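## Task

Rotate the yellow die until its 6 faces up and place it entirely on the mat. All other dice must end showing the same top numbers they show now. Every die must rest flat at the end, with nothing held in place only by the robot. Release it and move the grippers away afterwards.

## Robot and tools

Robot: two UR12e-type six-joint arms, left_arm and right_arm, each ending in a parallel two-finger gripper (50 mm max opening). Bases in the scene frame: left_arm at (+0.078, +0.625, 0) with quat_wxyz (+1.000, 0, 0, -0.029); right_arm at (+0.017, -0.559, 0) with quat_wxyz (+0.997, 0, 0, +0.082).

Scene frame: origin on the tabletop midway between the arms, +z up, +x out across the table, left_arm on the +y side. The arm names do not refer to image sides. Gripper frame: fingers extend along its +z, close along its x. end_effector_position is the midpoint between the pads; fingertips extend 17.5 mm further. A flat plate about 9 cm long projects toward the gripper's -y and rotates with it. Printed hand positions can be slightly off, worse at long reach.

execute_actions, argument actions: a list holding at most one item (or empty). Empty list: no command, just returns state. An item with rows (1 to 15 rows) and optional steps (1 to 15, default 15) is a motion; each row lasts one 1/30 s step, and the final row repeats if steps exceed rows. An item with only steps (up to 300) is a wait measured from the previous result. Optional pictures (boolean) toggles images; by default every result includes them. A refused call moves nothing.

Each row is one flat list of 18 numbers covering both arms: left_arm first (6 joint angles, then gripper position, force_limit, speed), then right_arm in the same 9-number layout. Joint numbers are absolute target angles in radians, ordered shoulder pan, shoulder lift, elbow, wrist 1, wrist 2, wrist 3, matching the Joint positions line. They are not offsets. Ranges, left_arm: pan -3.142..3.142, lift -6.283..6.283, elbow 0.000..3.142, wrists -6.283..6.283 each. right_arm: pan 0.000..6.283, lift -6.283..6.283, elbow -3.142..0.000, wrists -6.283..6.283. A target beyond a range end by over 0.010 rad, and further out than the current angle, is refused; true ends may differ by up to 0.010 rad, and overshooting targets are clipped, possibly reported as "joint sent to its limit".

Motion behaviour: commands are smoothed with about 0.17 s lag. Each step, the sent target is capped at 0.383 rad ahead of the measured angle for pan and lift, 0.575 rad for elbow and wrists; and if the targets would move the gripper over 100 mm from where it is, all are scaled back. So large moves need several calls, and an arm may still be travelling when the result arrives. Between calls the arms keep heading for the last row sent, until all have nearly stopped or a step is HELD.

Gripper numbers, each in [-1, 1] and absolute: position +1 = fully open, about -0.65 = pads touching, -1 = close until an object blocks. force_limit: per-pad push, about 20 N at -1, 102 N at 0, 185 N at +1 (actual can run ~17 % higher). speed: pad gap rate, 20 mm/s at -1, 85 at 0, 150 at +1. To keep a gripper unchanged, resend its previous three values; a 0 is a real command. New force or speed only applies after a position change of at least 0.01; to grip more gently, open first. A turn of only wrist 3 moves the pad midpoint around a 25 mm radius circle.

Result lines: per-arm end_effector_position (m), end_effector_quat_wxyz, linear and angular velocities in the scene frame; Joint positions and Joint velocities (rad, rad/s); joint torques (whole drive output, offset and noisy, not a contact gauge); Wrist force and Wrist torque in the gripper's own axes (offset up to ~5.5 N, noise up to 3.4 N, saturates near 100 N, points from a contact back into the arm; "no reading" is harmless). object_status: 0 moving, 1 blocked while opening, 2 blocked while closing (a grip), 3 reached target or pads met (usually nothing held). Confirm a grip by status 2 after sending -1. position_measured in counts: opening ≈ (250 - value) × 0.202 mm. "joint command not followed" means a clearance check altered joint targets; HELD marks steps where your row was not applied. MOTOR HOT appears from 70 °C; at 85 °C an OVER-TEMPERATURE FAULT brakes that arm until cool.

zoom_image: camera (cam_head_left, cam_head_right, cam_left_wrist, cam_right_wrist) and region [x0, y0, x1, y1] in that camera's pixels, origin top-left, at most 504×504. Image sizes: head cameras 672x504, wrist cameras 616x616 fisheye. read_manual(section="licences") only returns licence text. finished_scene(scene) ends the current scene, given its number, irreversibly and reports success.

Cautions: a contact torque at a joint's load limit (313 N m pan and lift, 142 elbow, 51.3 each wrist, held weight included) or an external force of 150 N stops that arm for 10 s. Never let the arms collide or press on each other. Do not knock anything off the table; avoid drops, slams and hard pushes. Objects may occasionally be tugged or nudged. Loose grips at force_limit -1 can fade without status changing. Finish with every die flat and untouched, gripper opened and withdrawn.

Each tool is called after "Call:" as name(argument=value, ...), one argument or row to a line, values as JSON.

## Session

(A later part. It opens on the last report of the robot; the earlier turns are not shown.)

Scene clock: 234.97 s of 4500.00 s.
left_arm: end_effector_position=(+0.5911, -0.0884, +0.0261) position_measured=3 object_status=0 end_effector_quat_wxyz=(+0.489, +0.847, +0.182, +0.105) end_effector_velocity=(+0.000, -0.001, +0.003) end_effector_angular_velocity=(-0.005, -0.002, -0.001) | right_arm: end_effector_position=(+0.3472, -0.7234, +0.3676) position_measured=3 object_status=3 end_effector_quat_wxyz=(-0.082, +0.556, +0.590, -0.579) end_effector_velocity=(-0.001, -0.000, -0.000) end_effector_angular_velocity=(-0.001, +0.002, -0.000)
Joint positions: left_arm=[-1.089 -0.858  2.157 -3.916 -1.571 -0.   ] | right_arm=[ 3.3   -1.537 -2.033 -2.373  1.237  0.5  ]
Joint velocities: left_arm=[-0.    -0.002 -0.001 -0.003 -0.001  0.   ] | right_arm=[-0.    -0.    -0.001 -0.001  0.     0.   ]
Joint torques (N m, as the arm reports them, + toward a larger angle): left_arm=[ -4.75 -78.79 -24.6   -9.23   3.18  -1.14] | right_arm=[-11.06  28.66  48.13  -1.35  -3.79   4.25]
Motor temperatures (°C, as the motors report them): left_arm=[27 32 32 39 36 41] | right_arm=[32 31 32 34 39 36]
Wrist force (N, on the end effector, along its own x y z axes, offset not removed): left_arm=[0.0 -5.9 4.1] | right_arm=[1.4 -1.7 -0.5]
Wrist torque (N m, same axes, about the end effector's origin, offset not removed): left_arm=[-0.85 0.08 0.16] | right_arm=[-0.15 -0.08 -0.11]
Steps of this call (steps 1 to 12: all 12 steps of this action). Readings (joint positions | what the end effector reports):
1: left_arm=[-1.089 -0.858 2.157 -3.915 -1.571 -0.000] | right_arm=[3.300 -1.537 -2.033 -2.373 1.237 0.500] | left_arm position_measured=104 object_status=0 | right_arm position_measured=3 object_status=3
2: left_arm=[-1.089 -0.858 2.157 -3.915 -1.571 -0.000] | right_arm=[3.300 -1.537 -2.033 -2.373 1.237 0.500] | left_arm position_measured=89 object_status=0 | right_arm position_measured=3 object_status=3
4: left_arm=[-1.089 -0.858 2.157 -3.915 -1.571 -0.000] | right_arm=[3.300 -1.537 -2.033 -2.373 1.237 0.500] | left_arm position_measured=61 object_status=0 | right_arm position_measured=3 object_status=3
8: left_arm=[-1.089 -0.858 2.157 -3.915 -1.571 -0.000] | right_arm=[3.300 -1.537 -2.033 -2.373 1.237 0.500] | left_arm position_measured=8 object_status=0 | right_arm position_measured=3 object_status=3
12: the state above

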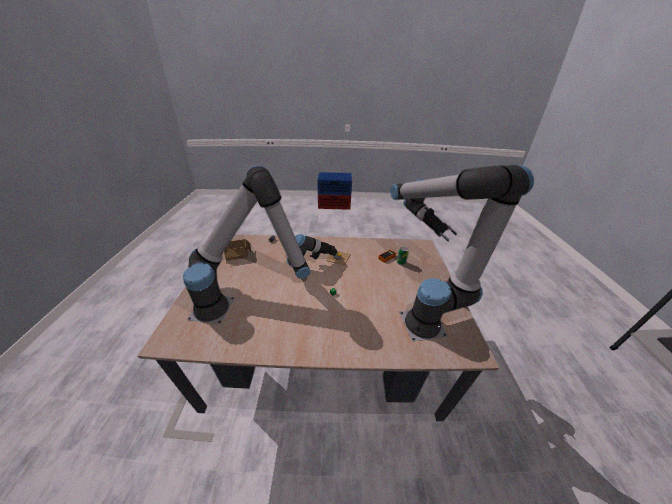

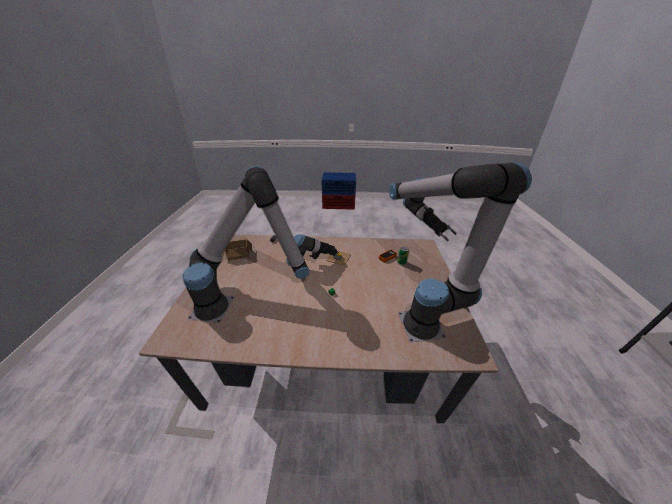

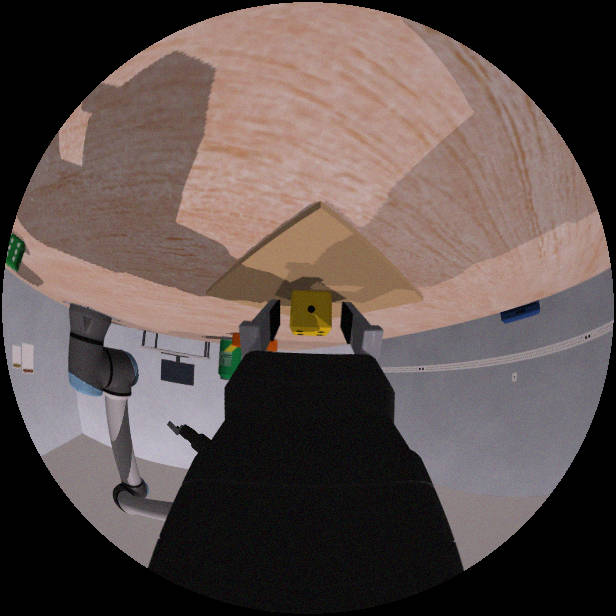

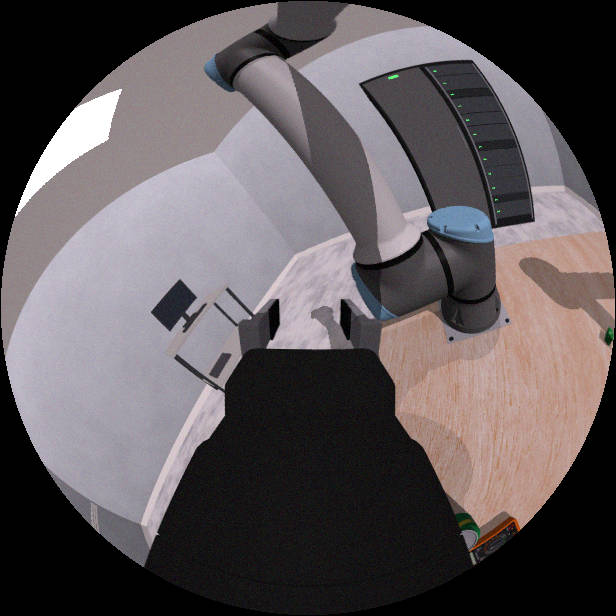

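Call:
execute_actions(
  actions=[
    {"rows": [[-1.0887,-0.875,2.159,-3.902,-1.5708,0,1,-0.3,0,3.3,-1.537,-2.033,-2.373,1.237,0.5,1,0,0],[-1.0887,-0.892,2.161,-3.887,-1.5708,0,1,-0.3,0,3.3,-1.537,-2.033,-2.373,1.237,0.5,1,0,0],[-1.0887,-0.909,2.1636,-3.8726,-1.5708,0,1,-0.3,0,3.3,-1.537,-2.033,-2.373,1.237,0.5,1,0,0],[-1.0887,-0.925,2.160,-3.825,-1.5708,0,1,-0.3,0,3.3,-1.537,-2.033,-2.373,1.237,0.5,1,0,0],[-1.0887,-0.940,2.157,-3.784,-1.5708,0,1,-0.3,0,3.3,-1.537,-2.033,-2.373,1.237,0.5,1,0,0],[-1.0887,-0.954,2.153,-3.74,-1.5708,0,1,-0.3,0,3.3,-1.537,-2.033,-2.373,1.237,0.5,1,0,0],[-1.0887,-0.967,2.149,-3.695,-1.5708,0,1,-0.3,0,3.3,-1.537,-2.033,-2.373,1.237,0.5,1,0,0],[-1.0887,-0.983,2.141,-3.637,-1.5708,0,1,-0.3,0,3.3,-1.537,-2.033,-2.373,1.237,0.5,1,0,0],[-1.0887,-0.998,2.133,-3.578,-1.5708,0,1,-0.3,0,3.3,-1.537,-2.033,-2.373,1.237,0.5,1,0,0],[-1.0887,-1.013,2.124,-3.520,-1.5708,0,1,-0.3,0,3.3,-1.537,-2.033,-2.373,1.237,0.5,1,0,0],[-1.0887,-1.025,2.113,-3.462,-1.5708,0,1,-0.3,0,3.3,-1.537,-2.033,-2.373,1.237,0.5,1,0,0],[-1.0887,-1.036,2.102,-3.405,-1.5708,0,1,-0.3,0,3.3,-1.537,-2.033,-2.373,1.237,0.5,1,0,0],[-1.0887,-1.0475,2.091,-3.347,-1.5708,0,1,-0.3,0,3.3,-1.537,-2.033,-2.373,1.237,0.5,1,0,0],[-1.0887,-1.059,2.070,-3.262,-1.5708,0,1,-0.3,0,3.3,-1.537,-2.033,-2.373,1.237,0.5,1,0,0],[-1.0887,-1.071,2.049,-3.177,-1.5708,0,1,-0.3,0,3.3,-1.537,-2.033,-2.373,1.237,0.5,1,0,0]], "steps": 15},
  ],
  pictures=false,
)

Call:
execute_actions(
  actions=[
    {"rows": [[-1.0887,-1.078,2.025,-3.094,-1.5708,0,1,-0.3,0,3.3,-1.537,-2.033,-2.373,1.237,0.5,1,0,0],[-1.0887,-1.084,2.0,-3.010,-1.5708,0,1,-0.3,0,3.3,-1.537,-2.033,-2.373,1.237,0.5,1,0,0],[-1.0887,-1.086,1.972,-2.928,-1.5708,0,1,-0.3,0,3.3,-1.537,-2.033,-2.373,1.237,0.5,1,0,0],[-1.0887,-1.0875,1.944,-2.846,-1.5708,0,1,-0.3,0,3.3,-1.537,-2.033,-2.373,1.237,0.5,1,0,0],[-1.0887,-1.085,1.913,-2.765,-1.5708,0,1,-0.3,0,3.3,-1.537,-2.033,-2.373,1.237,0.5,1,0,0],[-1.0887,-1.082,1.8815,-2.685,-1.5708,0,1,-0.3,0,3.3,-1.537,-2.033,-2.373,1.237,0.5,1,0,0],[-1.0887,-1.075,1.848,-2.605,-1.5708,0,1,-0.3,0,3.3,-1.537,-2.033,-2.373,1.237,0.5,1,0,0],[-1.0887,-1.068,1.8135,-2.526,-1.5708,0,1,-0.3,0,3.3,-1.537,-2.033,-2.373,1.237,0.5,1,0,0],[-1.0887,-1.057,1.777,-2.448,-1.5708,0,1,-0.3,0,3.3,-1.537,-2.033,-2.373,1.237,0.5,1,0,0],[-1.0887,-1.046,1.741,-2.3705,-1.5708,0,1,-0.3,0,3.3,-1.537,-2.033,-2.373,1.237,0.5,1,0,0],[-1.0887,-1.031,1.7025,-2.294,-1.5708,0,1,-0.3,0,3.3,-1.537,-2.033,-2.373,1.237,0.5,1,0,0],[-1.0887,-1.017,1.664,-2.218,-1.5708,0,1,-0.3,0,3.3,-1.537,-2.033,-2.373,1.237,0.5,1,0,0],[-1.0887,-0.999,1.624,-2.143,-1.5708,0,1,-0.3,0,3.3,-1.537,-2.033,-2.373,1.237,0.5,1,0,0],[-1.0887,-0.981,1.584,-2.069,-1.5708,0,1,-0.3,0,3.3,-1.537,-2.033,-2.373,1.237,0.5,1,0,0],[-1.0887,-0.960,1.542,-1.996,-1.5708,0,1,-0.3,0,3.3,-1.537,-2.033,-2.373,1.237,0.5,1,0,0]], "steps": 15},
  ],
  pictures=false,
)

Call:
execute_actions(
  actions=[
    {"rows": [[-1.0887,-0.939,1.5005,-1.923,-1.5708,0,1,-0.3,0,3.3,-1.537,-2.033,-2.373,1.237,0.5,1,0,0],[-1.0887,-0.916,1.458,-1.851,-1.5708,0,1,-0.3,0,3.3,-1.537,-2.033,-2.373,1.237,0.5,1,0,0],[-1.0887,-0.892,1.415,-1.7795,-1.5708,0,1,-0.3,0,3.3,-1.537,-2.033,-2.373,1.237,0.5,1,0,0],[-1.0887,-0.866,1.372,-1.708,-1.5708,0,1,-0.3,0,3.3,-1.537,-2.033,-2.373,1.237,0.5,1,0,0],[-1.0887,-0.840,1.3285,-1.636,-1.5708,0,1,-0.3,0,3.3,-1.537,-2.033,-2.373,1.237,0.5,1,0,0],[-1.0887,-0.822,1.30,-1.592,-1.5708,0,1,-0.3,0,3.3,-1.537,-2.033,-2.373,1.237,0.5,1,0,0],[-1.0887,-0.803,1.27,-1.548,-1.5708,0,1,-0.3,0,3.3,-1.537,-2.033,-2.373,1.237,0.5,1,0,0],[-1.0887,-0.7844,1.241,-1.5038,-1.5708,0,1,-0.3,0,3.3,-1.537,-2.033,-2.373,1.237,0.5,1,0,0]], "steps": 15},
  ],
  pictures=false,
)

Call:
execute_actions(
  actions=[
    {"steps": 10},
  ],
)

Call:
zoom_image(
  camera="cam_left_wrist",
  region=[240, 270, 390, 370],
)

Scene clock: 315.73 s of 4500.00 s.
left_arm: end_effector_position=(+0.5949, -0.0969, +0.0643) position_measured=3 object_status=3 end_effector_quat_wxyz=(+0.393, +0.895, +0.193, +0.085) end_effector_velocity=(+0.016, -0.036, +0.027) end_effector_angular_velocity=(+0.894, +0.404, -0.001) | right_arm: end_effector_position=(+0.3472, -0.7234, +0.3676) position_measured=3 object_status=3 end_effector_quat_wxyz=(-0.082, +0.556, +0.590, -0.579) end_effector_velocity=(-0.000, -0.000, -0.000) end_effector_angular_velocity=(-0.000, +0.002, -0.000)
Joint positions: left_arm=[-1.089 -1.021  2.109 -3.487 -1.571 -0.   ] | right_arm=[ 3.3   -1.537 -2.033 -2.373  1.237  0.5  ]
Joint velocities: left_arm=[ 0.    -0.367 -0.347  1.694 -0.001  0.   ] | right_arm=[-0.    -0.001 -0.001 -0.     0.    -0.   ]
Joint torques (N m, as the arm reports them, + toward a larger angle): left_arm=[ -3.6  -86.06 -55.63   3.39   3.6   -1.11] | right_arm=[-7.02 25.85 48.32 -1.19 -3.36  3.9 ]
Motor temperatures (°C, as the motors report them): left_arm=[27 32 32 39 36 41] | right_arm=[32 31 33 34 39 36]
Wrist force (N, on the end effector, along its own x y z axes, offset not removed): left_arm=[-0.3 1.7 -5.7] | right_arm=[1.0 -1.4 -1.4]
Wrist torque (N m, same axes, about the end effector's origin, offset not removed): left_arm=[0.20 0.16 -0.06] | right_arm=[-0.23 -0.05 -0.10]
Steps of this call (steps 1 to 15: the robot went on to your last target; steps 16 to 90: nothing new was sent; then 77.27 s passed at rest; steps 91 to 105: all 15 steps of this action). Readings (joint positions | what the end effector reports):
91: left_arm=[-1.089 -0.859 2.157 -3.916 -1.571 -0.000] | right_arm=[3.300 -1.537 -2.033 -2.373 1.237 0.500] | left_arm position_measured=3 object_status=3 | right_arm position_measured=3 object_status=3
92: left_arm=[-1.089 -0.861 2.157 -3.914 -1.571 -0.000] | right_arm=[3.300 -1.537 -2.033 -2.373 1.237 0.500] | left_arm position_measured=3 object_status=3 | right_arm position_measured=3 object_status=3
94: left_arm=[-1.089 -0.875 2.159 -3.902 -1.571 -0.000] | right_arm=[3.300 -1.537 -2.033 -2.373 1.237 0.500] | left_arm position_measured=3 object_status=3 | right_arm position_measured=3 object_status=3
98: left_arm=[-1.089 -0.926 2.156 -3.814 -1.571 -0.000] | right_arm=[3.300 -1.537 -2.033 -2.373 1.237 0.500] | left_arm position_measured=3 object_status=3 | right_arm position_measured=3 object_status=3
105: the state above

Scene clock: 316.23 s of 4500.00 s.
left_arm: end_effector_position=(+0.6010, -0.1104, +0.0543) position_measured=3 object_status=3 end_effector_quat_wxyz=(+0.050, +0.976, +0.210, +0.011) end_effector_velocity=(+0.003, -0.006, -0.022) end_effector_angular_velocity=(+1.449, +0.654, +0.000) | right_arm: end_effector_position=(+0.3472, -0.7234, +0.3676) position_measured=3 object_status=3 end_effector_quat_wxyz=(-0.082, +0.556, +0.590, -0.579) end_effector_velocity=(+0.000, +0.000, +0.000) end_effector_angular_velocity=(-0.001, -0.001, -0.001)
Joint positions: left_arm=[-1.089 -1.026  1.712 -2.36  -1.571 -0.   ] | right_arm=[ 3.3   -1.537 -2.033 -2.373  1.237  0.5  ]
Joint velocities: left_arm=[-0.     0.409 -1.102  2.283  0.001 -0.   ] | right_arm=[-0.    -0.001  0.001 -0.    -0.     0.001]
Joint torques (N m, as the arm reports them, + toward a larger angle): left_arm=[ -1.54 -56.13 -63.62   1.76   3.71  -1.01] | right_arm=[-14.56  25.12  47.97  -1.37  -3.35   3.85]
Motor temperatures (°C, as the motors report them): left_arm=[27 32 32 39 36 41] | right_arm=[32 31 33 34 39 36]
Wrist force (N, on the end effector, along its own x y z axes, offset not removed): left_arm=[1.5 -1.1 1.8] | right_arm=[1.0 0.7 -2.4]
Wrist torque (N m, same axes, about the end effector's origin, offset not removed): left_arm=[-0.17 -0.21 -0.05] | right_arm=[0.12 -0.09 -0.17]
Steps of this call (steps 1 to 15: all 15 steps of this action). Readings (joint positions | what the end effector reports):
1: left_arm=[-1.089 -1.033 2.096 -3.427 -1.571 -0.000] | right_arm=[3.300 -1.537 -2.033 -2.373 1.237 0.500] | left_arm position_measured=3 object_status=3 | right_arm position_measured=3 object_status=3
2: left_arm=[-1.089 -1.045 2.081 -3.363 -1.571 -0.000] | right_arm=[3.300 -1.537 -2.033 -2.373 1.237 0.500] | left_arm position_measured=3 object_status=3 | right_arm position_measured=3 object_status=3
4: left_arm=[-1.089 -1.064 2.043 -3.221 -1.571 -0.000] | right_arm=[3.300 -1.537 -2.033 -2.373 1.237 0.500] | left_arm position_measured=3 object_status=3 | right_arm position_measured=3 object_status=3
8: left_arm=[-1.089 -1.078 1.943 -2.912 -1.571 -0.000] | right_arm=[3.300 -1.537 -2.033 -2.373 1.237 0.500] | left_arm position_measured=3 object_status=3 | right_arm position_measured=3 object_status=3
15: the state above

Scene clock: 316.73 s of 4500.00 s.
left_arm: end_effector_position=(+0.5988, -0.1055, +0.0537) position_measured=3 object_status=3 end_effector_quat_wxyz=(-0.244, +0.947, +0.204, -0.053) end_effector_velocity=(-0.003, +0.008, +0.008) end_effector_angular_velocity=(+0.184, +0.083, -0.001) | right_arm: end_effector_position=(+0.3472, -0.7234, +0.3676) position_measured=3 object_status=3 end_effector_quat_wxyz=(-0.082, +0.556, +0.590, -0.579) end_effector_velocity=(+0.000, +0.000, -0.000) end_effector_angular_velocity=(-0.001, +0.000, -0.000)
Joint positions: left_arm=[-1.089 -0.792  1.255 -1.529 -1.571 -0.   ] | right_arm=[ 3.3   -1.537 -2.033 -2.373  1.237  0.5  ]
Joint velocities: left_arm=[ 0.     0.086 -0.15   0.266  0.001  0.001] | right_arm=[ 0.    -0.001  0.001 -0.     0.     0.001]
Joint torques (N m, as the arm reports them, + toward a larger angle): left_arm=[ -1.85 -98.47 -59.39  -0.6    3.45  -1.04] | right_arm=[-9.91 24.85 47.77 -1.15 -3.81  3.98]
Motor temperatures (°C, as the motors report them): left_arm=[27 32 32 39 36 41] | right_arm=[32 31 33 34 39 36]
Wrist force (N, on the end effector, along its own x y z axes, offset not removed): left_arm=[-1.3 -1.7 -1.6] | right_arm=[2.0 -1.3 -1.7]
Wrist torque (N m, same axes, about the end effector's origin, offset not removed): left_arm=[-0.13 0.28 -0.14] | right_arm=[-0.24 -0.27 -0.08]
Steps of this call (steps 1 to 15: all 15 steps of this action). Readings (joint positions | what the end effector reports):
1: left_arm=[-1.089 -1.011 1.674 -2.283 -1.571 -0.000] | right_arm=[3.300 -1.537 -2.033 -2.373 1.237 0.500] | left_arm position_measured=3 object_status=3 | right_arm position_measured=3 object_status=3
2: left_arm=[-1.089 -0.995 1.635 -2.207 -1.571 -0.000] | right_arm=[3.300 -1.537 -2.033 -2.373 1.237 0.500] | left_arm position_measured=3 object_status=3 | right_arm position_measured=3 object_status=3
4: left_arm=[-1.089 -0.957 1.555 -2.057 -1.571 -0.000] | right_arm=[3.300 -1.537 -2.033 -2.373 1.237 0.500] | left_arm position_measured=3 object_status=3 | right_arm position_measured=3 object_status=3
8: left_arm=[-1.089 -0.870 1.392 -1.770 -1.571 -0.000] | right_arm=[3.300 -1.537 -2.033 -2.373 1.237 0.500] | left_arm position_measured=3 object_status=3 | right_arm position_measured=3 object_status=3
15: the state above

Scene clock: 317.07 s of 4500.00 s.
left_arm: end_effector_position=(+0.5985, -0.1048, +0.0547) position_measured=3 object_status=3 end_effector_quat_wxyz=(-0.253, +0.944, +0.203, -0.054) end_effector_velocity=(-0.000, +0.000, +0.001) end_effector_angular_velocity=(+0.005, +0.004, -0.000) | right_arm: end_effector_position=(+0.3472, -0.7234, +0.3676) position_measured=3 object_status=3 end_effector_quat_wxyz=(-0.082, +0.556, +0.590, -0.579) end_effector_velocity=(+0.000, +0.000, -0.000) end_effector_angular_velocity=(+0.000, +0.002, -0.000)
Joint positions: left_arm=[-1.089 -0.785  1.241 -1.505 -1.571 -0.   ] | right_arm=[ 3.3   -1.537 -2.033 -2.373  1.237  0.5  ]
Joint velocities: left_arm=[ 0.     0.002 -0.004  0.008 -0.001  0.001] | right_arm=[-0.    -0.001 -0.    -0.     0.    -0.001]
Joint torques (N m, as the arm reports them, + toward a larger angle): left_arm=[ -4.83 -97.05 -58.9    0.98   3.49  -0.42] | right_arm=[-9.79 26.66 47.85 -1.31 -3.53  4.38]
Motor temperatures (°C, as the motors report them): left_arm=[27 32 32 39 36 41] | right_arm=[32 31 33 34 39 36]
Wrist force (N, on the end effector, along its own x y z axes, offset not removed): left_arm=[3.0 -1.6 5.1] | right_arm=[1.5 0.2 -3.0]
Wrist torque (N m, same axes, about the end effector's origin, offset not removed): left_arm=[-0.23 -0.36 -0.08] | right_arm=[0.09 -0.21 -0.16]
Steps of this call (steps 1 to 10: the robot went on to your last target). Readings (joint positions | what the end effector reports):
1: left_arm=[-1.089 -0.790 1.251 -1.522 -1.571 -0.000] | right_arm=[3.300 -1.537 -2.033 -2.373 1.237 0.500] | left_arm position_measured=3 object_status=3 | right_arm position_measured=3 object_status=3
2: left_arm=[-1.089 -0.788 1.248 -1.516 -1.571 -0.000] | right_arm=[3.300 -1.537 -2.033 -2.373 1.237 0.500] | left_arm position_measured=3 object_status=3 | right_arm position_measured=3 object_status=3
4: left_arm=[-1.089 -0.786 1.245 -1.510 -1.571 -0.000] | right_arm=[3.300 -1.537 -2.033 -2.373 1.237 0.500] | left_arm position_measured=3 object_status=3 | right_arm position_measured=3 object_status=3
8: left_arm=[-1.089 -0.785 1.242 -1.505 -1.571 -0.000] | right_arm=[3.300 -1.537 -2.033 -2.373 1.237 0.500] | left_arm position_measured=3 object_status=3 | right_arm position_measured=3 object_status=3
10: the state above

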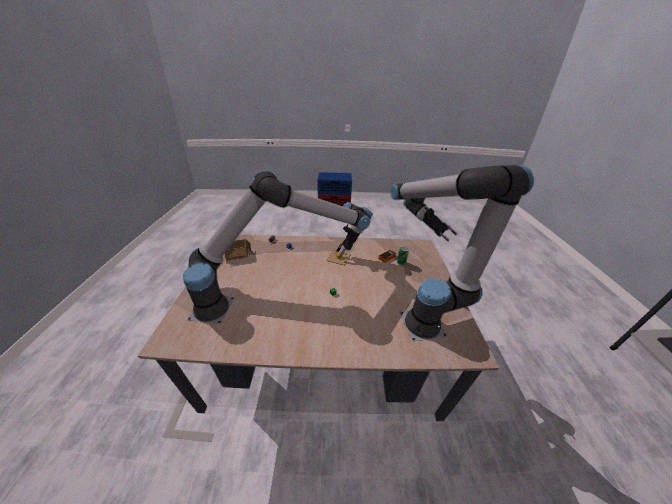

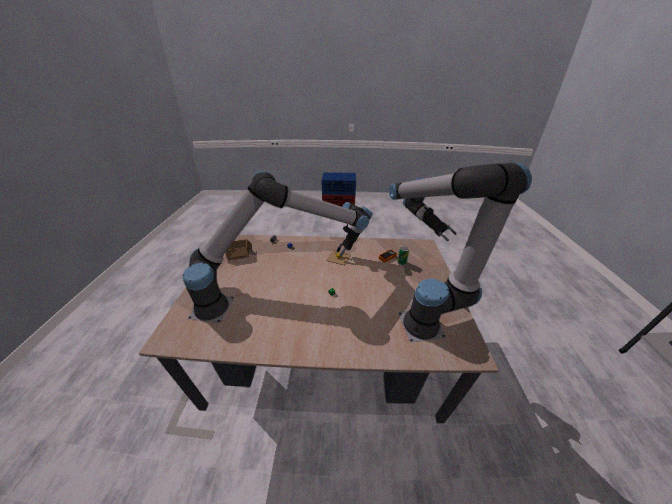

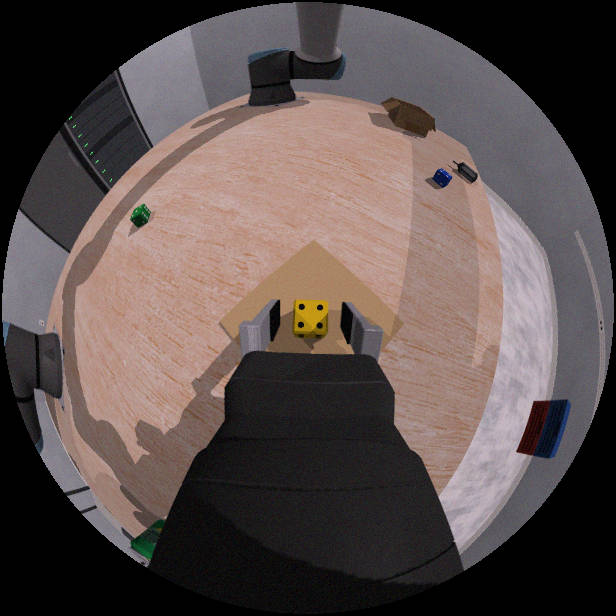

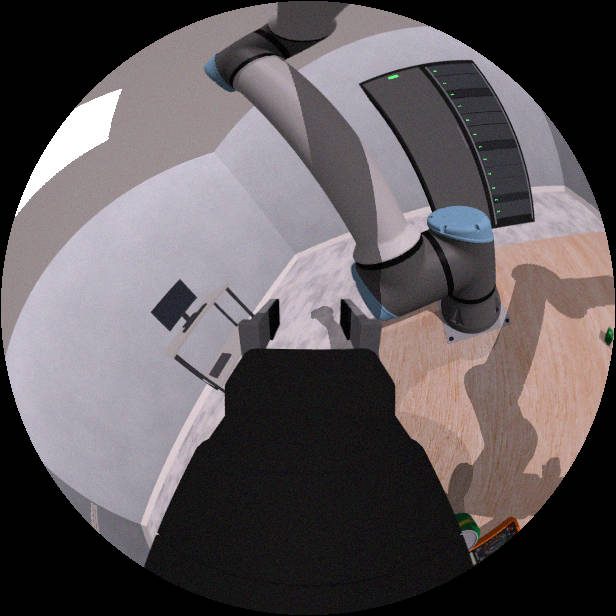

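Region (240, 270, 390, 370) of cam_left_wrist's 616x616 image, scaled by 3.360, with more detail than that image has.

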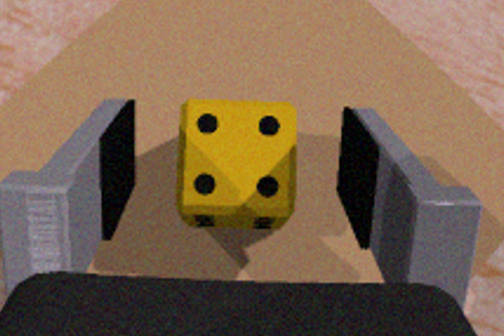

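Call:
execute_actions(
  actions=[
    {"rows": [[-1.0887,-0.777,1.2455,-1.5155,-1.5708,0,1,-0.3,0,3.3,-1.537,-2.033,-2.373,1.237,0.5,1,0,0],[-1.0887,-0.770,1.25,-1.527,-1.5708,0,1,-0.3,0,3.3,-1.537,-2.033,-2.373,1.237,0.5,1,0,0],[-1.0887,-0.7631,1.2546,-1.5387,-1.5708,0,1,-0.3,0,3.3,-1.537,-2.033,-2.373,1.237,0.5,1,0,0]], "steps": 15},
  ],
  pictures=false,
)

Call:
execute_actions(
  actions=[
    {"rows": [[-1.0887,-0.7631,1.2546,-1.5387,-1.5708,0,-1,-0.3,-0.4,3.3,-1.537,-2.033,-2.373,1.237,0.5,1,0,0]], "steps": 15},
  ],
  pictures=false,
)

Call:
execute_actions(
  actions=[
    {"steps": 5},
  ],
)

Call:
zoom_image(
  camera="cam_left_wrist",
  region=[240, 270, 390, 370],
)

Scene clock: 329.10 s of 4500.00 s.
left_arm: end_effector_position=(+0.5985, -0.1049, +0.0280) position_measured=3 object_status=3 end_effector_quat_wxyz=(-0.253, +0.944, +0.203, -0.054) end_effector_velocity=(-0.000, +0.000, -0.004) end_effector_angular_velocity=(+0.000, +0.001, +0.001) | right_arm: end_effector_position=(+0.3472, -0.7234, +0.3676) position_measured=3 object_status=3 end_effector_quat_wxyz=(-0.082, +0.556, +0.590, -0.579) end_effector_velocity=(+0.000, +0.000, +0.000) end_effector_angular_velocity=(+0.000, +0.000, +0.000)
Joint positions: left_arm=[-1.089 -0.763  1.254 -1.538 -1.571 -0.   ] | right_arm=[ 3.3   -1.537 -2.033 -2.373  1.237  0.5  ]
Joint velocities: left_arm=[-0.     0.003  0.002 -0.005 -0.001 -0.001] | right_arm=[ 0.    -0.     0.001 -0.001  0.    -0.   ]
Joint torques (N m, as the arm reports them, + toward a larger angle): left_arm=[ -0.54 -95.4  -32.73  -6.32   2.32  -0.07] | right_arm=[-9.07 25.89 46.95 -1.12 -3.26  3.67]
Motor temperatures (°C, as the motors report them): left_arm=[27 32 32 39 36 41] | right_arm=[32 31 33 34 39 36]
Wrist force (N, on the end effector, along its own x y z axes, offset not removed): left_arm=[0.1 -6.1 0.7] | right_arm=[0.7 1.2 -0.6]
Wrist torque (N m, same axes, about the end effector's origin, offset not removed): left_arm=[-1.16 -0.03 -0.20] | right_arm=[0.19 0.01 -0.11]
Steps of this call (steps 1 to 30: the robot went on to your last target; steps 31 to 90: nothing new was sent; then 8.53 s passed at rest; steps 91 to 105: all 15 steps of this action). Readings (joint positions | what the end effector reports):
91: left_arm=[-1.089 -0.784 1.241 -1.504 -1.571 -0.000] | right_arm=[3.300 -1.537 -2.033 -2.373 1.237 0.500] | left_arm position_measured=3 object_status=3 | right_arm position_measured=3 object_status=3
92: left_arm=[-1.089 -0.783 1.241 -1.505 -1.571 -0.000] | right_arm=[3.300 -1.537 -2.033 -2.373 1.237 0.500] | left_arm position_measured=3 object_status=3 | right_arm position_measured=3 object_status=3
94: left_arm=[-1.089 -0.777 1.245 -1.515 -1.571 -0.000] | right_arm=[3.300 -1.537 -2.033 -2.373 1.237 0.500] | left_arm position_measured=3 object_status=3 | right_arm position_measured=3 object_status=3
98: left_arm=[-1.089 -0.767 1.252 -1.533 -1.571 -0.000] | right_arm=[3.300 -1.537 -2.033 -2.373 1.237 0.500] | left_arm position_measured=3 object_status=3 | right_arm position_measured=3 object_status=3
105: the state above

Scene clock: 329.60 s of 4500.00 s.
left_arm: end_effector_position=(+0.5985, -0.1048, +0.0276) position_measured=108 object_status=0 end_effector_quat_wxyz=(-0.253, +0.944, +0.203, -0.054) end_effector_velocity=(+0.000, -0.000, +0.003) end_effector_angular_velocity=(-0.002, -0.002, +0.001) | right_arm: end_effector_position=(+0.3472, -0.7234, +0.3676) position_measured=3 object_status=3 end_effector_quat_wxyz=(-0.082, +0.556, +0.590, -0.579) end_effector_velocity=(+0.000, +0.000, +0.001) end_effector_angular_velocity=(+0.001, -0.002, +0.000)
Joint positions: left_arm=[-1.089 -0.763  1.255 -1.539 -1.571 -0.   ] | right_arm=[ 3.3   -1.537 -2.033 -2.373  1.237  0.5  ]
Joint velocities: left_arm=[-0.    -0.003  0.001  0.     0.    -0.001] | right_arm=[-0.     0.001  0.002 -0.     0.    -0.   ]
Joint torques (N m, as the arm reports them, + toward a larger angle): left_arm=[ -0.38 -93.33 -32.28  -5.94   1.99  -0.5 ] | right_arm=[-10.24  25.03  47.82  -1.63  -3.78   3.5 ]
Motor temperatures (°C, as the motors report them): left_arm=[27 32 32 39 36 41] | right_arm=[32 31 33 34 39 36]
Wrist force (N, on the end effector, along its own x y z axes, offset not removed): left_arm=[1.0 -0.1 -2.0] | right_arm=[2.9 -1.8 -1.8]
Wrist torque (N m, same axes, about the end effector's origin, offset not removed): left_arm=[0.09 -0.07 -0.19] | right_arm=[-0.27 -0.45 -0.16]
Steps of this call (steps 1 to 15: all 15 steps of this action). Readings (joint positions | what the end effector reports):
1: left_arm=[-1.089 -0.763 1.254 -1.538 -1.571 -0.000] | right_arm=[3.300 -1.537 -2.033 -2.373 1.237 0.500] | left_arm position_measured=6 object_status=0 | right_arm position_measured=3 object_status=3
2: left_arm=[-1.089 -0.763 1.254 -1.538 -1.571 -0.000] | right_arm=[3.300 -1.537 -2.033 -2.373 1.237 0.500] | left_arm position_measured=16 object_status=0 | right_arm position_measured=3 object_status=3
4: left_arm=[-1.089 -0.763 1.255 -1.539 -1.571 -0.000] | right_arm=[3.300 -1.537 -2.033 -2.373 1.237 0.500] | left_arm position_measured=35 object_status=0 | right_arm position_measured=3 object_status=3
8: left_arm=[-1.089 -0.763 1.255 -1.539 -1.571 -0.000] | right_arm=[3.300 -1.537 -2.033 -2.373 1.237 0.500] | left_arm position_measured=74 object_status=0 | right_arm position_measured=3 object_status=3
15: the state above

Scene clock: 329.77 s of 4500.00 s.
left_arm: end_effector_position=(+0.5985, -0.1048, +0.0276) position_measured=108 object_status=2 end_effector_quat_wxyz=(-0.253, +0.944, +0.203, -0.054) end_effector_velocity=(-0.000, +0.000, -0.000) end_effector_angular_velocity=(+0.000, +0.001, +0.000) | right_arm: end_effector_position=(+0.3472, -0.7234, +0.3676) position_measured=3 object_status=3 end_effector_quat_wxyz=(-0.082, +0.556, +0.590, -0.579) end_effector_velocity=(+0.000, +0.000, +0.000) end_effector_angular_velocity=(-0.001, -0.000, -0.000)
Joint positions: left_arm=[-1.089 -0.763  1.255 -1.539 -1.571 -0.   ] | right_arm=[ 3.3   -1.537 -2.033 -2.373  1.237  0.5  ]
Joint velocities: left_arm=[ 0.    -0.     0.001 -0.    -0.001 -0.   ] | right_arm=[-0.    -0.     0.    -0.     0.     0.001]
Joint torques (N m, as the arm reports them, + toward a larger angle): left_arm=[  2.75 -94.45 -32.23  -6.31   2.1   -0.45] | right_arm=[-9.48 26.53 46.44 -1.18 -3.76  3.41]
Motor temperatures (°C, as the motors report them): left_arm=[27 32 32 39 36 41] | right_arm=[32 31 33 34 39 36]
Wrist force (N, on the end effector, along its own x y z axes, offset not removed): left_arm=[0.8 2.5 -0.5] | right_arm=[0.1 -0.3 -3.8]
Wrist torque (N m, same axes, about the end effector's origin, offset not removed): left_arm=[0.60 -0.14 -0.03] | right_arm=[-0.08 0.07 -0.04]
Steps of this call (steps 1 to 5: the robot went on to your last target). Readings (joint positions | what the end effector reports):
1: left_arm=[-1.089 -0.763 1.255 -1.539 -1.571 -0.000] | right_arm=[3.300 -1.537 -2.033 -2.373 1.237 0.500] | left_arm position_measured=108 object_status=0 | right_arm position_measured=3 object_status=3
2: left_arm=[-1.089 -0.763 1.255 -1.539 -1.571 -0.000] | right_arm=[3.300 -1.537 -2.033 -2.373 1.237 0.500] | left_arm position_measured=108 object_status=0 | right_arm position_measured=3 object_status=3
4: left_arm=[-1.089 -0.763 1.255 -1.539 -1.571 -0.000] | right_arm=[3.300 -1.537 -2.033 -2.373 1.237 0.500] | left_arm position_measured=108 object_status=2 | right_arm position_measured=3 object_status=3
5: the state above

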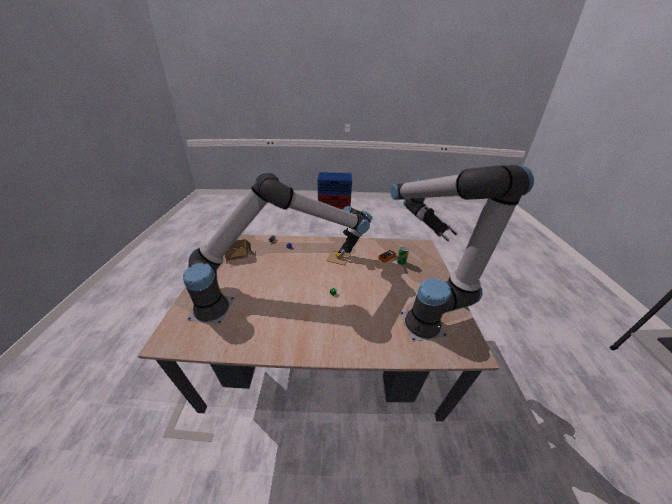

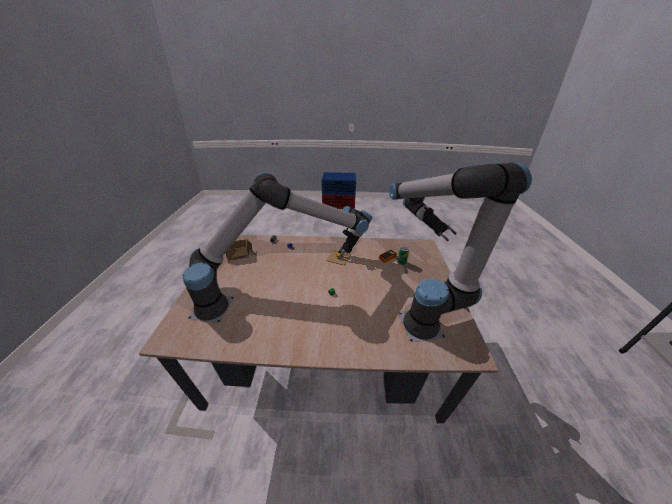

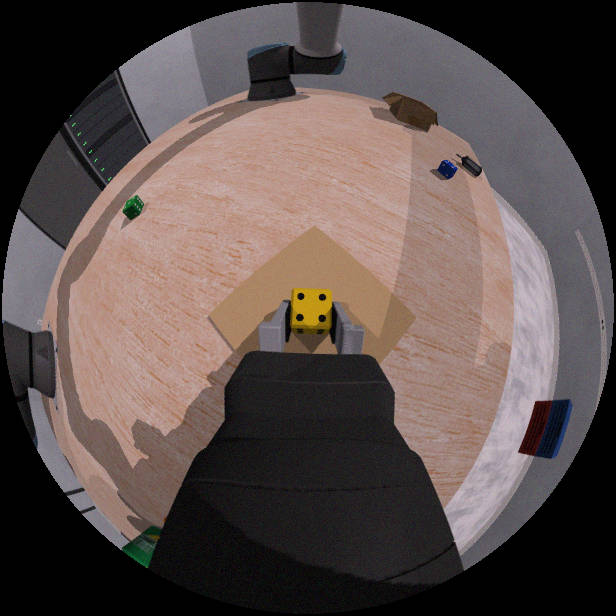

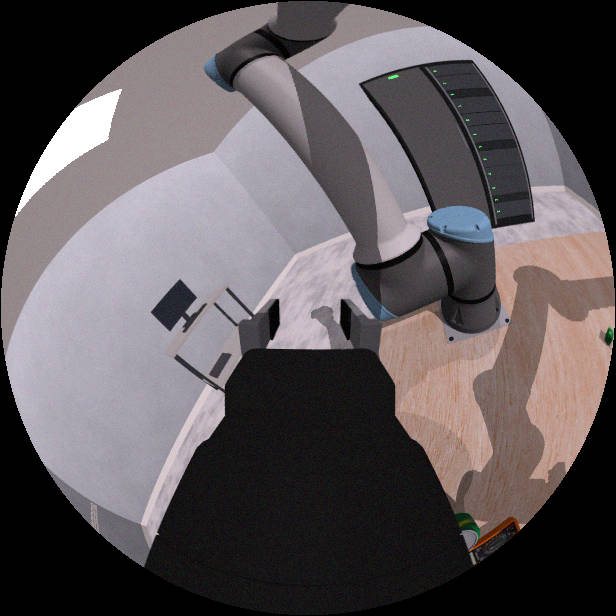

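Region (240, 270, 390, 370) of cam_left_wrist's 616x616 image, scaled by 3.360, with more detail than that image has.

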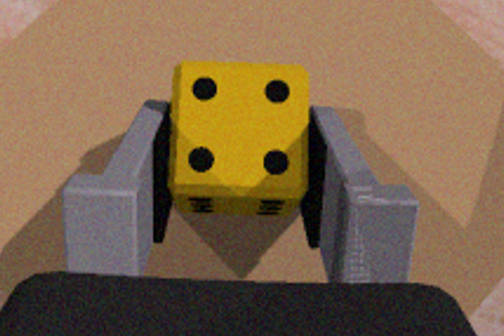

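Call:
execute_actions(
  actions=[
    {"rows": [[-1.0887,-0.770,1.25,-1.527,-1.5708,0,-1,-0.3,-0.4,3.3,-1.537,-2.033,-2.373,1.237,0.5,1,0,0],[-1.0887,-0.777,1.2455,-1.5155,-1.5708,0,-1,-0.3,-0.4,3.3,-1.537,-2.033,-2.373,1.237,0.5,1,0,0],[-1.0887,-0.7844,1.241,-1.5038,-1.5708,0,-1,-0.3,-0.4,3.3,-1.537,-2.033,-2.373,1.237,0.5,1,0,0],[-1.0887,-0.7844,1.241,-1.5038,-1.5708,0,-1,-0.3,-0.4,3.3,-1.537,-2.033,-2.373,1.237,0.5,1,0,0],[-1.0887,-0.796,1.255,-1.526,-1.5708,0,-1,-0.3,-0.4,3.3,-1.537,-2.033,-2.373,1.237,0.5,1,0,0],[-1.0887,-0.807,1.27,-1.548,-1.5708,0,-1,-0.3,-0.4,3.3,-1.537,-2.033,-2.373,1.237,0.5,1,0,0],[-1.0887,-0.826,1.30,-1.592,-1.5708,0,-1,-0.3,-0.4,3.3,-1.537,-2.033,-2.373,1.237,0.5,1,0,0],[-1.0887,-0.845,1.3285,-1.636,-1.5708,0,-1,-0.3,-0.4,3.3,-1.537,-2.033,-2.373,1.237,0.5,1,0,0],[-1.0887,-0.872,1.372,-1.708,-1.5708,0,-1,-0.3,-0.4,3.3,-1.537,-2.033,-2.373,1.237,0.5,1,0,0],[-1.0887,-0.898,1.415,-1.7795,-1.5708,0,-1,-0.3,-0.4,3.3,-1.537,-2.033,-2.373,1.237,0.5,1,0,0],[-1.0887,-0.922,1.458,-1.851,-1.5708,0,-1,-0.3,-0.4,3.3,-1.537,-2.033,-2.373,1.237,0.5,1,0,0],[-1.0887,-0.945,1.5005,-1.923,-1.5708,0,-1,-0.3,-0.4,3.3,-1.537,-2.033,-2.373,1.237,0.5,1,0,0],[-1.0887,-0.966,1.542,-1.996,-1.5708,0,-1,-0.3,-0.4,3.3,-1.537,-2.033,-2.373,1.237,0.5,1,0,0],[-1.0887,-0.987,1.584,-2.069,-1.5708,0,-1,-0.3,-0.4,3.3,-1.537,-2.033,-2.373,1.237,0.5,1,0,0],[-1.0887,-1.005,1.624,-2.143,-1.5708,0,-1,-0.3,-0.4,3.3,-1.537,-2.033,-2.373,1.237,0.5,1,0,0]], "steps": 15},
  ],
  pictures=false,
)

Call:
execute_actions(
  actions=[
    {"rows": [[-1.0887,-1.023,1.664,-2.218,-1.5708,0,-1,-0.3,-0.4,3.3,-1.537,-2.033,-2.373,1.237,0.5,1,0,0],[-1.0887,-1.037,1.7025,-2.294,-1.5708,0,-1,-0.3,-0.4,3.3,-1.537,-2.033,-2.373,1.237,0.5,1,0,0],[-1.0887,-1.052,1.741,-2.3705,-1.5708,0,-1,-0.3,-0.4,3.3,-1.537,-2.033,-2.373,1.237,0.5,1,0,0],[-1.0887,-1.063,1.777,-2.448,-1.5708,0,-1,-0.3,-0.4,3.3,-1.537,-2.033,-2.373,1.237,0.5,1,0,0],[-1.0887,-1.074,1.8135,-2.526,-1.5708,0,-1,-0.3,-0.4,3.3,-1.537,-2.033,-2.373,1.237,0.5,1,0,0],[-1.0887,-1.081,1.848,-2.605,-1.5708,0,-1,-0.3,-0.4,3.3,-1.537,-2.033,-2.373,1.237,0.5,1,0,0],[-1.0887,-1.088,1.8815,-2.685,-1.5708,0,-1,-0.3,-0.4,3.3,-1.537,-2.033,-2.373,1.237,0.5,1,0,0],[-1.0887,-1.091,1.913,-2.765,-1.5708,0,-1,-0.3,-0.4,3.3,-1.537,-2.033,-2.373,1.237,0.5,1,0,0],[-1.0887,-1.093,1.944,-2.846,-1.5708,0,-1,-0.3,-0.4,3.3,-1.537,-2.033,-2.373,1.237,0.5,1,0,0],[-1.0887,-1.092,1.972,-2.928,-1.5708,0,-1,-0.3,-0.4,3.3,-1.537,-2.033,-2.373,1.237,0.5,1,0,0],[-1.0887,-1.089,2.0,-3.010,-1.5708,0,-1,-0.3,-0.4,3.3,-1.537,-2.033,-2.373,1.237,0.5,1,0,0],[-1.0887,-1.082,2.025,-3.094,-1.5708,0,-1,-0.3,-0.4,3.3,-1.537,-2.033,-2.373,1.237,0.5,1,0,0],[-1.0887,-1.074,2.049,-3.177,-1.5708,0,-1,-0.3,-0.4,3.3,-1.537,-2.033,-2.373,1.237,0.5,1,0,0],[-1.0887,-1.061,2.070,-3.262,-1.5708,0,-1,-0.3,-0.4,3.3,-1.537,-2.033,-2.373,1.237,0.5,1,0,0],[-1.0887,-1.0475,2.091,-3.347,-1.5708,0,-1,-0.3,-0.4,3.3,-1.537,-2.033,-2.373,1.237,0.5,1,0,0]], "steps": 15},
  ],
  pictures=false,
)

Call:
execute_actions(
  actions=[
    {"rows": [[-1.0887,-1.031,2.108,-3.434,-1.5708,0,-1,-0.3,-0.4,3.3,-1.537,-2.033,-2.373,1.237,0.5,1,0,0],[-1.0887,-1.013,2.124,-3.520,-1.5708,0,-1,-0.3,-0.4,3.3,-1.537,-2.033,-2.373,1.237,0.5,1,0,0],[-1.0887,-0.998,2.133,-3.578,-1.5708,0,-1,-0.3,-0.4,3.3,-1.537,-2.033,-2.373,1.237,0.5,1,0,0],[-1.0887,-0.983,2.141,-3.637,-1.5708,0,-1,-0.3,-0.4,3.3,-1.537,-2.033,-2.373,1.237,0.5,1,0,0],[-1.0887,-0.967,2.149,-3.695,-1.5708,0,-1,-0.3,-0.4,3.3,-1.537,-2.033,-2.373,1.237,0.5,1,0,0],[-1.0887,-0.954,2.153,-3.74,-1.5708,0,-1,-0.3,-0.4,3.3,-1.537,-2.033,-2.373,1.237,0.5,1,0,0],[-1.0887,-0.940,2.157,-3.784,-1.5708,0,-1,-0.3,-0.4,3.3,-1.537,-2.033,-2.373,1.237,0.5,1,0,0],[-1.0887,-0.925,2.160,-3.828,-1.5708,0,-1,-0.3,-0.4,3.3,-1.537,-2.033,-2.373,1.237,0.5,1,0,0],[-1.0887,-0.909,2.1636,-3.8726,-1.5708,0,-1,-0.3,-0.4,3.3,-1.537,-2.033,-2.373,1.237,0.5,1,0,0]], "steps": 15},
  ],
  pictures=false,
)

Call:
execute_actions(
  actions=[
    {"rows": [[-1.0887,-0.898,2.162,-3.882,-1.5708,0,-1,-0.3,-0.4,3.3,-1.537,-2.033,-2.373,1.237,0.5,1,0,0],[-1.0887,-0.887,2.1605,-3.8915,-1.5708,0,-1,-0.3,-0.4,3.3,-1.537,-2.033,-2.373,1.237,0.5,1,0,0],[-1.0887,-0.876,2.159,-3.901,-1.5708,0,-1,-0.3,-0.4,3.3,-1.537,-2.033,-2.373,1.237,0.5,1,0,0],[-1.0887,-0.8652,2.1575,-3.9103,-1.5708,0,-1,-0.3,-0.4,3.3,-1.537,-2.033,-2.373,1.237,0.5,1,0,0]], "steps": 15},
  ],
  pictures=false,
)

Call:
execute_actions(
  actions=[
    {"rows": [[-1.0887,-0.8623,2.1571,-3.9127,-1.5708,0,-1,-0.3,-0.4,3.3,-1.537,-2.033,-2.373,1.237,0.5,1,0,0]], "steps": 15},
  ],
  pictures=false,
)

Scene clock: 386.67 s of 4500.00 s.
left_arm: end_effector_position=(+0.5962, -0.0997, +0.0637) position_measured=108 object_status=2 end_effector_quat_wxyz=(-0.135, +0.968, +0.208, -0.029) end_effector_velocity=(-0.012, +0.027, +0.005) end_effector_angular_velocity=(-1.232, -0.556, +0.000) | right_arm: end_effector_position=(+0.3472, -0.7234, +0.3676) position_measured=3 object_status=3 end_effector_quat_wxyz=(-0.082, +0.556, +0.590, -0.579) end_effector_velocity=(+0.000, +0.000, +0.000) end_effector_angular_velocity=(+0.001, +0.001, +0.001)
Joint positions: left_arm=[-1.089 -0.919  1.451 -1.825 -1.571 -0.   ] | right_arm=[ 3.3   -1.537 -2.033 -2.373  1.237  0.5  ]
Joint velocities: left_arm=[ 0.    -0.637  1.133 -1.848 -0.    -0.   ] | right_arm=[ 0.    -0.     0.001 -0.    -0.    -0.001]
Joint torques (N m, as the arm reports them, + toward a larger angle): left_arm=[   3.94 -102.61  -21.19  -12.44    1.09    0.12] | right_arm=[-9.19 28.21 47.89 -1.23 -3.65  3.93]
Motor temperatures (°C, as the motors report them): left_arm=[27 32 32 39 36 41] | right_arm=[32 31 33 34 39 36]
Wrist force (N, on the end effector, along its own x y z axes, offset not removed): left_arm=[-1.4 0.0 -5.5] | right_arm=[1.6 -0.1 -2.6]
Wrist torque (N m, same axes, about the end effector's origin, offset not removed): left_arm=[-0.24 0.47 0.02] | right_arm=[-0.03 -0.16 -0.18]
Steps of this call (steps 1 to 15: the robot went on to your last target; steps 16 to 90: nothing new was sent; then 53.40 s passed at rest; steps 91 to 105: all 15 steps of this action). Readings (joint positions | what the end effector reports):
91: left_arm=[-1.089 -0.763 1.255 -1.539 -1.571 -0.000] | right_arm=[3.300 -1.537 -2.033 -2.373 1.237 0.500] | left_arm position_measured=108 object_status=2 | right_arm position_measured=3 object_status=3
92: left_arm=[-1.089 -0.764 1.254 -1.537 -1.571 -0.000] | right_arm=[3.300 -1.537 -2.033 -2.373 1.237 0.500] | left_arm position_measured=108 object_status=2 | right_arm position_measured=3 object_status=3
94: left_arm=[-1.089 -0.770 1.250 -1.527 -1.571 -0.000] | right_arm=[3.300 -1.537 -2.033 -2.373 1.237 0.500] | left_arm position_measured=108 object_status=2 | right_arm position_measured=3 object_status=3
98: left_arm=[-1.089 -0.794 1.259 -1.533 -1.571 -0.000] | right_arm=[3.300 -1.537 -2.033 -2.373 1.237 0.500] | left_arm position_measured=108 object_status=2 | right_arm position_measured=3 object_status=3
105: the state above

Scene clock: 387.17 s of 4500.00 s.
left_arm: end_effector_position=(+0.5909, -0.0880, +0.0448) position_measured=108 object_status=2 end_effector_quat_wxyz=(+0.225, +0.951, +0.205, +0.048) end_effector_velocity=(-0.006, +0.014, -0.053) end_effector_angular_velocity=(-1.337, -0.603, -0.001) | right_arm: end_effector_position=(+0.3472, -0.7234, +0.3676) position_measured=3 object_status=3 end_effector_quat_wxyz=(-0.082, +0.556, +0.590, -0.579) end_effector_velocity=(-0.000, -0.000, +0.000) end_effector_angular_velocity=(+0.001, -0.002, -0.000)
Joint positions: left_arm=[-1.089 -1.078  1.986 -2.943 -1.571 -0.   ] | right_arm=[ 3.3   -1.537 -2.033 -2.373  1.237  0.5  ]
Joint velocities: left_arm=[ 0.     0.147  0.796 -2.41  -0.     0.001] | right_arm=[-0.     0.001 -0.     0.     0.    -0.   ]
Joint torques (N m, as the arm reports them, + toward a larger angle): left_arm=[  4.01 -46.43 -20.14 -13.02   1.26   0.34] | right_arm=[-8.2  27.67 46.77 -1.65 -3.24  3.7 ]
Motor temperatures (°C, as the motors report them): left_arm=[27 32 32 39 36 41] | right_arm=[32 31 33 34 39 36]
Wrist force (N, on the end effector, along its own x y z axes, offset not removed): left_arm=[-0.3 -2.6 -3.8] | right_arm=[2.1 -1.8 -3.5]
Wrist torque (N m, same axes, about the end effector's origin, offset not removed): left_arm=[-0.52 0.09 0.03] | right_arm=[-0.33 -0.27 -0.12]
Steps of this call (steps 1 to 15: all 15 steps of this action). Readings (joint positions | what the end effector reports):
1: left_arm=[-1.089 -0.940 1.490 -1.890 -1.571 -0.000] | right_arm=[3.300 -1.537 -2.033 -2.373 1.237 0.500] | left_arm position_measured=108 object_status=2 | right_arm position_measured=3 object_status=3
2: left_arm=[-1.089 -0.960 1.529 -1.956 -1.571 -0.000] | right_arm=[3.300 -1.537 -2.033 -2.373 1.237 0.500] | left_arm position_measured=108 object_status=2 | right_arm position_measured=3 object_status=3
4: left_arm=[-1.089 -0.998 1.608 -2.096 -1.571 -0.000] | right_arm=[3.300 -1.537 -2.033 -2.373 1.237 0.500] | left_arm position_measured=108 object_status=2 | right_arm position_measured=3 object_status=3
8: left_arm=[-1.089 -1.055 1.761 -2.391 -1.571 -0.000] | right_arm=[3.300 -1.537 -2.033 -2.373 1.237 0.500] | left_arm position_measured=108 object_status=2 | right_arm position_measured=3 object_status=3
15: the state above

Scene clock: 387.67 s of 4500.00 s.
left_arm: end_effector_position=(+0.5913, -0.0891, +0.0518) position_measured=108 object_status=2 end_effector_quat_wxyz=(+0.480, +0.852, +0.183, +0.103) end_effector_velocity=(-0.002, +0.005, +0.015) end_effector_angular_velocity=(-0.205, -0.093, -0.001) | right_arm: end_effector_position=(+0.3472, -0.7234, +0.3676) position_measured=3 object_status=3 end_effector_quat_wxyz=(-0.082, +0.556, +0.590, -0.579) end_effector_velocity=(-0.000, -0.000, +0.000) end_effector_angular_velocity=(+0.000, +0.000, -0.000)
Joint positions: left_arm=[-1.089 -0.917  2.16  -3.84  -1.571 -0.   ] | right_arm=[ 3.3   -1.537 -2.033 -2.373  1.237  0.5  ]
Joint velocities: left_arm=[ 0.     0.086  0.033 -0.344 -0.001  0.001] | right_arm=[-0.     0.001 -0.001 -0.    -0.    -0.   ]
Joint torques (N m, as the arm reports them, + toward a larger angle): left_arm=[  7.43 -66.79  -9.07  -7.74   0.59  -0.22] | right_arm=[-9.75 26.3  46.5  -1.84 -3.58  3.7 ]
Motor temperatures (°C, as the motors report them): left_arm=[27 32 32 39 36 41] | right_arm=[32 31 33 34 39 36]
Wrist force (N, on the end effector, along its own x y z axes, offset not removed): left_arm=[1.5 -2.6 -3.4] | right_arm=[1.4 -0.5 -3.8]
Wrist torque (N m, same axes, about the end effector's origin, offset not removed): left_arm=[-0.52 -0.25 -0.12] | right_arm=[-0.17 -0.15 -0.13]
Steps of this call (steps 1 to 15: all 15 steps of this action). Readings (joint positions | what the end effector reports):
1: left_arm=[-1.089 -1.072 2.012 -3.025 -1.571 -0.000] | right_arm=[3.300 -1.537 -2.033 -2.373 1.237 0.500] | left_arm position_measured=108 object_status=2 | right_arm position_measured=3 object_status=3
2: left_arm=[-1.089 -1.063 2.036 -3.108 -1.571 -0.000] | right_arm=[3.300 -1.537 -2.033 -2.373 1.237 0.500] | left_arm position_measured=108 object_status=2 | right_arm position_measured=3 object_status=3
4: left_arm=[-1.089 -1.040 2.078 -3.274 -1.571 -0.000] | right_arm=[3.300 -1.537 -2.033 -2.373 1.237 0.500] | left_arm position_measured=108 object_status=2 | right_arm position_measured=3 object_status=3
8: left_arm=[-1.089 -0.984 2.131 -3.571 -1.571 -0.000] | right_arm=[3.300 -1.537 -2.033 -2.373 1.237 0.500] | left_arm position_measured=108 object_status=2 | right_arm position_measured=3 object_status=3
15: the state above

Scene clock: 388.17 s of 4500.00 s.
left_arm: end_effector_position=(+0.5911, -0.0886, +0.0303) position_measured=108 object_status=2 end_effector_quat_wxyz=(+0.489, +0.847, +0.182, +0.105) end_effector_velocity=(+0.000, -0.001, -0.004) end_effector_angular_velocity=(-0.003, -0.000, -0.000) | right_arm: end_effector_position=(+0.3472, -0.7234, +0.3676) position_measured=3 object_status=3 end_effector_quat_wxyz=(-0.082, +0.556, +0.590, -0.579) end_effector_velocity=(+0.000, -0.000, +0.000) end_effector_angular_velocity=(+0.001, -0.002, +0.000)
Joint positions: left_arm=[-1.089 -0.866  2.158 -3.909 -1.571 -0.   ] | right_arm=[ 3.3   -1.537 -2.033 -2.373  1.237  0.5  ]
Joint velocities: left_arm=[ 0.     0.009 -0.002 -0.01  -0.001 -0.001] | right_arm=[ 0.     0.001  0.     0.001 -0.    -0.   ]
Joint torques (N m, as the arm reports them, + toward a larger angle): left_arm=[  6.84 -64.29 -33.31  -8.87   0.8   -0.19] | right_arm=[-7.23 30.07 47.11 -1.79 -3.3   3.93]
Motor temperatures (°C, as the motors report them): left_arm=[27 32 32 39 36 41] | right_arm=[32 31 33 34 39 36]
Wrist force (N, on the end effector, along its own x y z axes, offset not removed): left_arm=[1.3 1.5 3.4] | right_arm=[1.3 0.4 -3.6]
Wrist torque (N m, same axes, about the end effector's origin, offset not removed): left_arm=[0.46 -0.22 -0.09] | right_arm=[-0.02 -0.11 -0.16]
Steps of this call (steps 1 to 15: all 15 steps of this action). Readings (joint positions | what the end effector reports):
1: left_arm=[-1.089 -0.915 2.161 -3.850 -1.571 -0.000] | right_arm=[3.300 -1.537 -2.033 -2.373 1.237 0.500] | left_arm position_measured=108 object_status=2 | right_arm position_measured=3 object_status=3
2: left_arm=[-1.089 -0.911 2.162 -3.858 -1.571 -0.000] | right_arm=[3.300 -1.537 -2.033 -2.373 1.237 0.500] | left_arm position_measured=108 object_status=2 | right_arm position_measured=3 object_status=3
4: left_arm=[-1.089 -0.900 2.161 -3.875 -1.571 -0.000] | right_arm=[3.300 -1.537 -2.033 -2.373 1.237 0.500] | left_arm position_measured=108 object_status=2 | right_arm position_measured=3 object_status=3
8: left_arm=[-1.089 -0.875 2.159 -3.900 -1.571 -0.000] | right_arm=[3.300 -1.537 -2.033 -2.373 1.237 0.500] | left_arm position_measured=108 object_status=2 | right_arm position_measured=3 object_status=3
15: the state above

Scene clock: 388.67 s of 4500.00 s.
left_arm: end_effector_position=(+0.5911, -0.0886, +0.0284) position_measured=108 object_status=2 end_effector_quat_wxyz=(+0.489, +0.847, +0.182, +0.105) end_effector_velocity=(-0.000, +0.001, -0.001) end_effector_angular_velocity=(+0.001, +0.000, -0.001) | right_arm: end_effector_position=(+0.3472, -0.7234, +0.3676) position_measured=3 object_status=3 end_effector_quat_wxyz=(-0.082, +0.556, +0.590, -0.579) end_effector_velocity=(+0.000, -0.000, +0.000) end_effector_angular_velocity=(+0.001, -0.000, +0.000)
Joint positions: left_arm=[-1.089 -0.862  2.157 -3.913 -1.571 -0.   ] | right_arm=[ 3.3   -1.537 -2.033 -2.373  1.237  0.5  ]
Joint velocities: left_arm=[ 0.     0.001  0.001 -0.001 -0.     0.001] | right_arm=[-0.     0.     0.     0.    -0.    -0.001]
Joint torques (N m, as the arm reports them, + toward a larger angle): left_arm=[  8.12 -64.22 -32.98  -8.78   0.31  -0.08] | right_arm=[-7.02 29.13 46.75 -1.53 -3.25  4.4 ]
Motor temperatures (°C, as the motors report them): left_arm=[27 32 32 39 36 41] | right_arm=[32 31 33 34 39 36]
Wrist force (N, on the end effector, along its own x y z axes, offset not removed): left_arm=[-1.3 2.5 -1.8] | right_arm=[0.8 0.6 -1.9]
Wrist torque (N m, same axes, about the end effector's origin, offset not removed): left_arm=[0.19 0.41 0.03] | right_arm=[0.13 0.03 -0.12]
Steps of this call (steps 1 to 15: all 15 steps of this action). Readings (joint positions | what the end effector reports):
1: left_arm=[-1.089 -0.866 2.158 -3.910 -1.571 -0.000] | right_arm=[3.300 -1.537 -2.033 -2.373 1.237 0.500] | left_arm position_measured=108 object_status=2 | right_arm position_measured=3 object_status=3
2: left_arm=[-1.089 -0.865 2.157 -3.910 -1.571 -0.000] | right_arm=[3.300 -1.537 -2.033 -2.373 1.237 0.500] | left_arm position_measured=108 object_status=2 | right_arm position_measured=3 object_status=3
4: left_arm=[-1.089 -0.864 2.157 -3.911 -1.571 -0.000] | right_arm=[3.300 -1.537 -2.033 -2.373 1.237 0.500] | left_arm position_measured=108 object_status=2 | right_arm position_measured=3 object_status=3
8: left_arm=[-1.089 -0.863 2.157 -3.912 -1.571 -0.000] | right_arm=[3.300 -1.537 -2.033 -2.373 1.237 0.500] | left_arm position_measured=108 object_status=2 | right_arm position_measured=3 object_status=3
15: the state above

Call:
execute_actions(
  actions=[
    {"rows":[[-1.0887,-0.8604,2.1568,-3.9143,-1.5708,0,-1,-0.3,-0.4,3.3,-1.537,-2.033,-2.373,1.237,0.5,1,0,0]],"steps":10},
  ],
  pictures=false,
)

Scene clock: 400.33 s of 4500.00 s.
left_arm: end_effector_position=(+0.5911, -0.0886, +0.0274) position_measured=108 object_status=2 end_effector_quat_wxyz=(+0.489, +0.847, +0.182, +0.105) end_effector_velocity=(+0.000, +0.000, -0.001) end_effector_angular_velocity=(+0.001, -0.000, +0.000) | right_arm: end_effector_position=(+0.3472, -0.7234, +0.3676) position_measured=3 object_status=3 end_effector_quat_wxyz=(-0.082, +0.556, +0.590, -0.579) end_effector_velocity=(-0.000, -0.000, -0.001) end_effector_angular_velocity=(-0.001, +0.001, +0.000)
Joint positions: left_arm=[-1.089 -0.861  2.157 -3.914 -1.571 -0.   ] | right_arm=[ 3.3   -1.537 -2.033 -2.373  1.237  0.5  ]
Joint velocities: left_arm=[-0.     0.001 -0.     0.     0.     0.   ] | right_arm=[-0.    -0.001 -0.001  0.    -0.     0.   ]
Joint torques (N m, as the arm reports them, + toward a larger angle): left_arm=[ 11.56 -65.58 -33.68  -9.25  -0.13   0.68] | right_arm=[-6.72 28.32 46.56 -1.41 -3.41  4.1 ]
Motor temperatures (°C, as the motors report them): left_arm=[27 32 32 39 36 41] | right_arm=[32 31 33 34 39 36]
Wrist force (N, on the end effector, along its own x y z axes, offset not removed): left_arm=[-0.2 3.5 2.5] | right_arm=[1.3 -0.3 -0.5]
Wrist torque (N m, same axes, about the end effector's origin, offset not removed): left_arm=[0.62 0.05 0.21] | right_arm=[0.06 -0.15 -0.09]
Steps of this call (steps 1 to 15: the robot went on to your last target; steps 16 to 90: nothing new was sent; then 8.33 s passed at rest; steps 91 to 100: all 10 steps of this action). Readings (joint positions | what the end effector reports):
91: left_arm=[-1.089 -0.862 2.157 -3.913 -1.571 -0.000] | right_arm=[3.300 -1.537 -2.033 -2.373 1.237 0.500] | left_arm position_measured=108 object_status=2 | right_arm position_measured=3 object_status=3
92: left_arm=[-1.089 -0.862 2.157 -3.913 -1.571 -0.000] | right_arm=[3.300 -1.537 -2.033 -2.373 1.237 0.500] | left_arm position_measured=108 object_status=2 | right_arm position_measured=3 object_status=3
94: left_arm=[-1.089 -0.861 2.157 -3.914 -1.571 -0.000] | right_arm=[3.300 -1.537 -2.033 -2.373 1.237 0.500] | left_arm position_measured=108 object_status=2 | right_arm position_measured=3 object_status=3
98: left_arm=[-1.089 -0.861 2.157 -3.914 -1.571 -0.000] | right_arm=[3.300 -1.537 -2.033 -2.373 1.237 0.500] | left_arm position_measured=108 object_status=2 | right_arm position_measured=3 object_status=3
100: the state above


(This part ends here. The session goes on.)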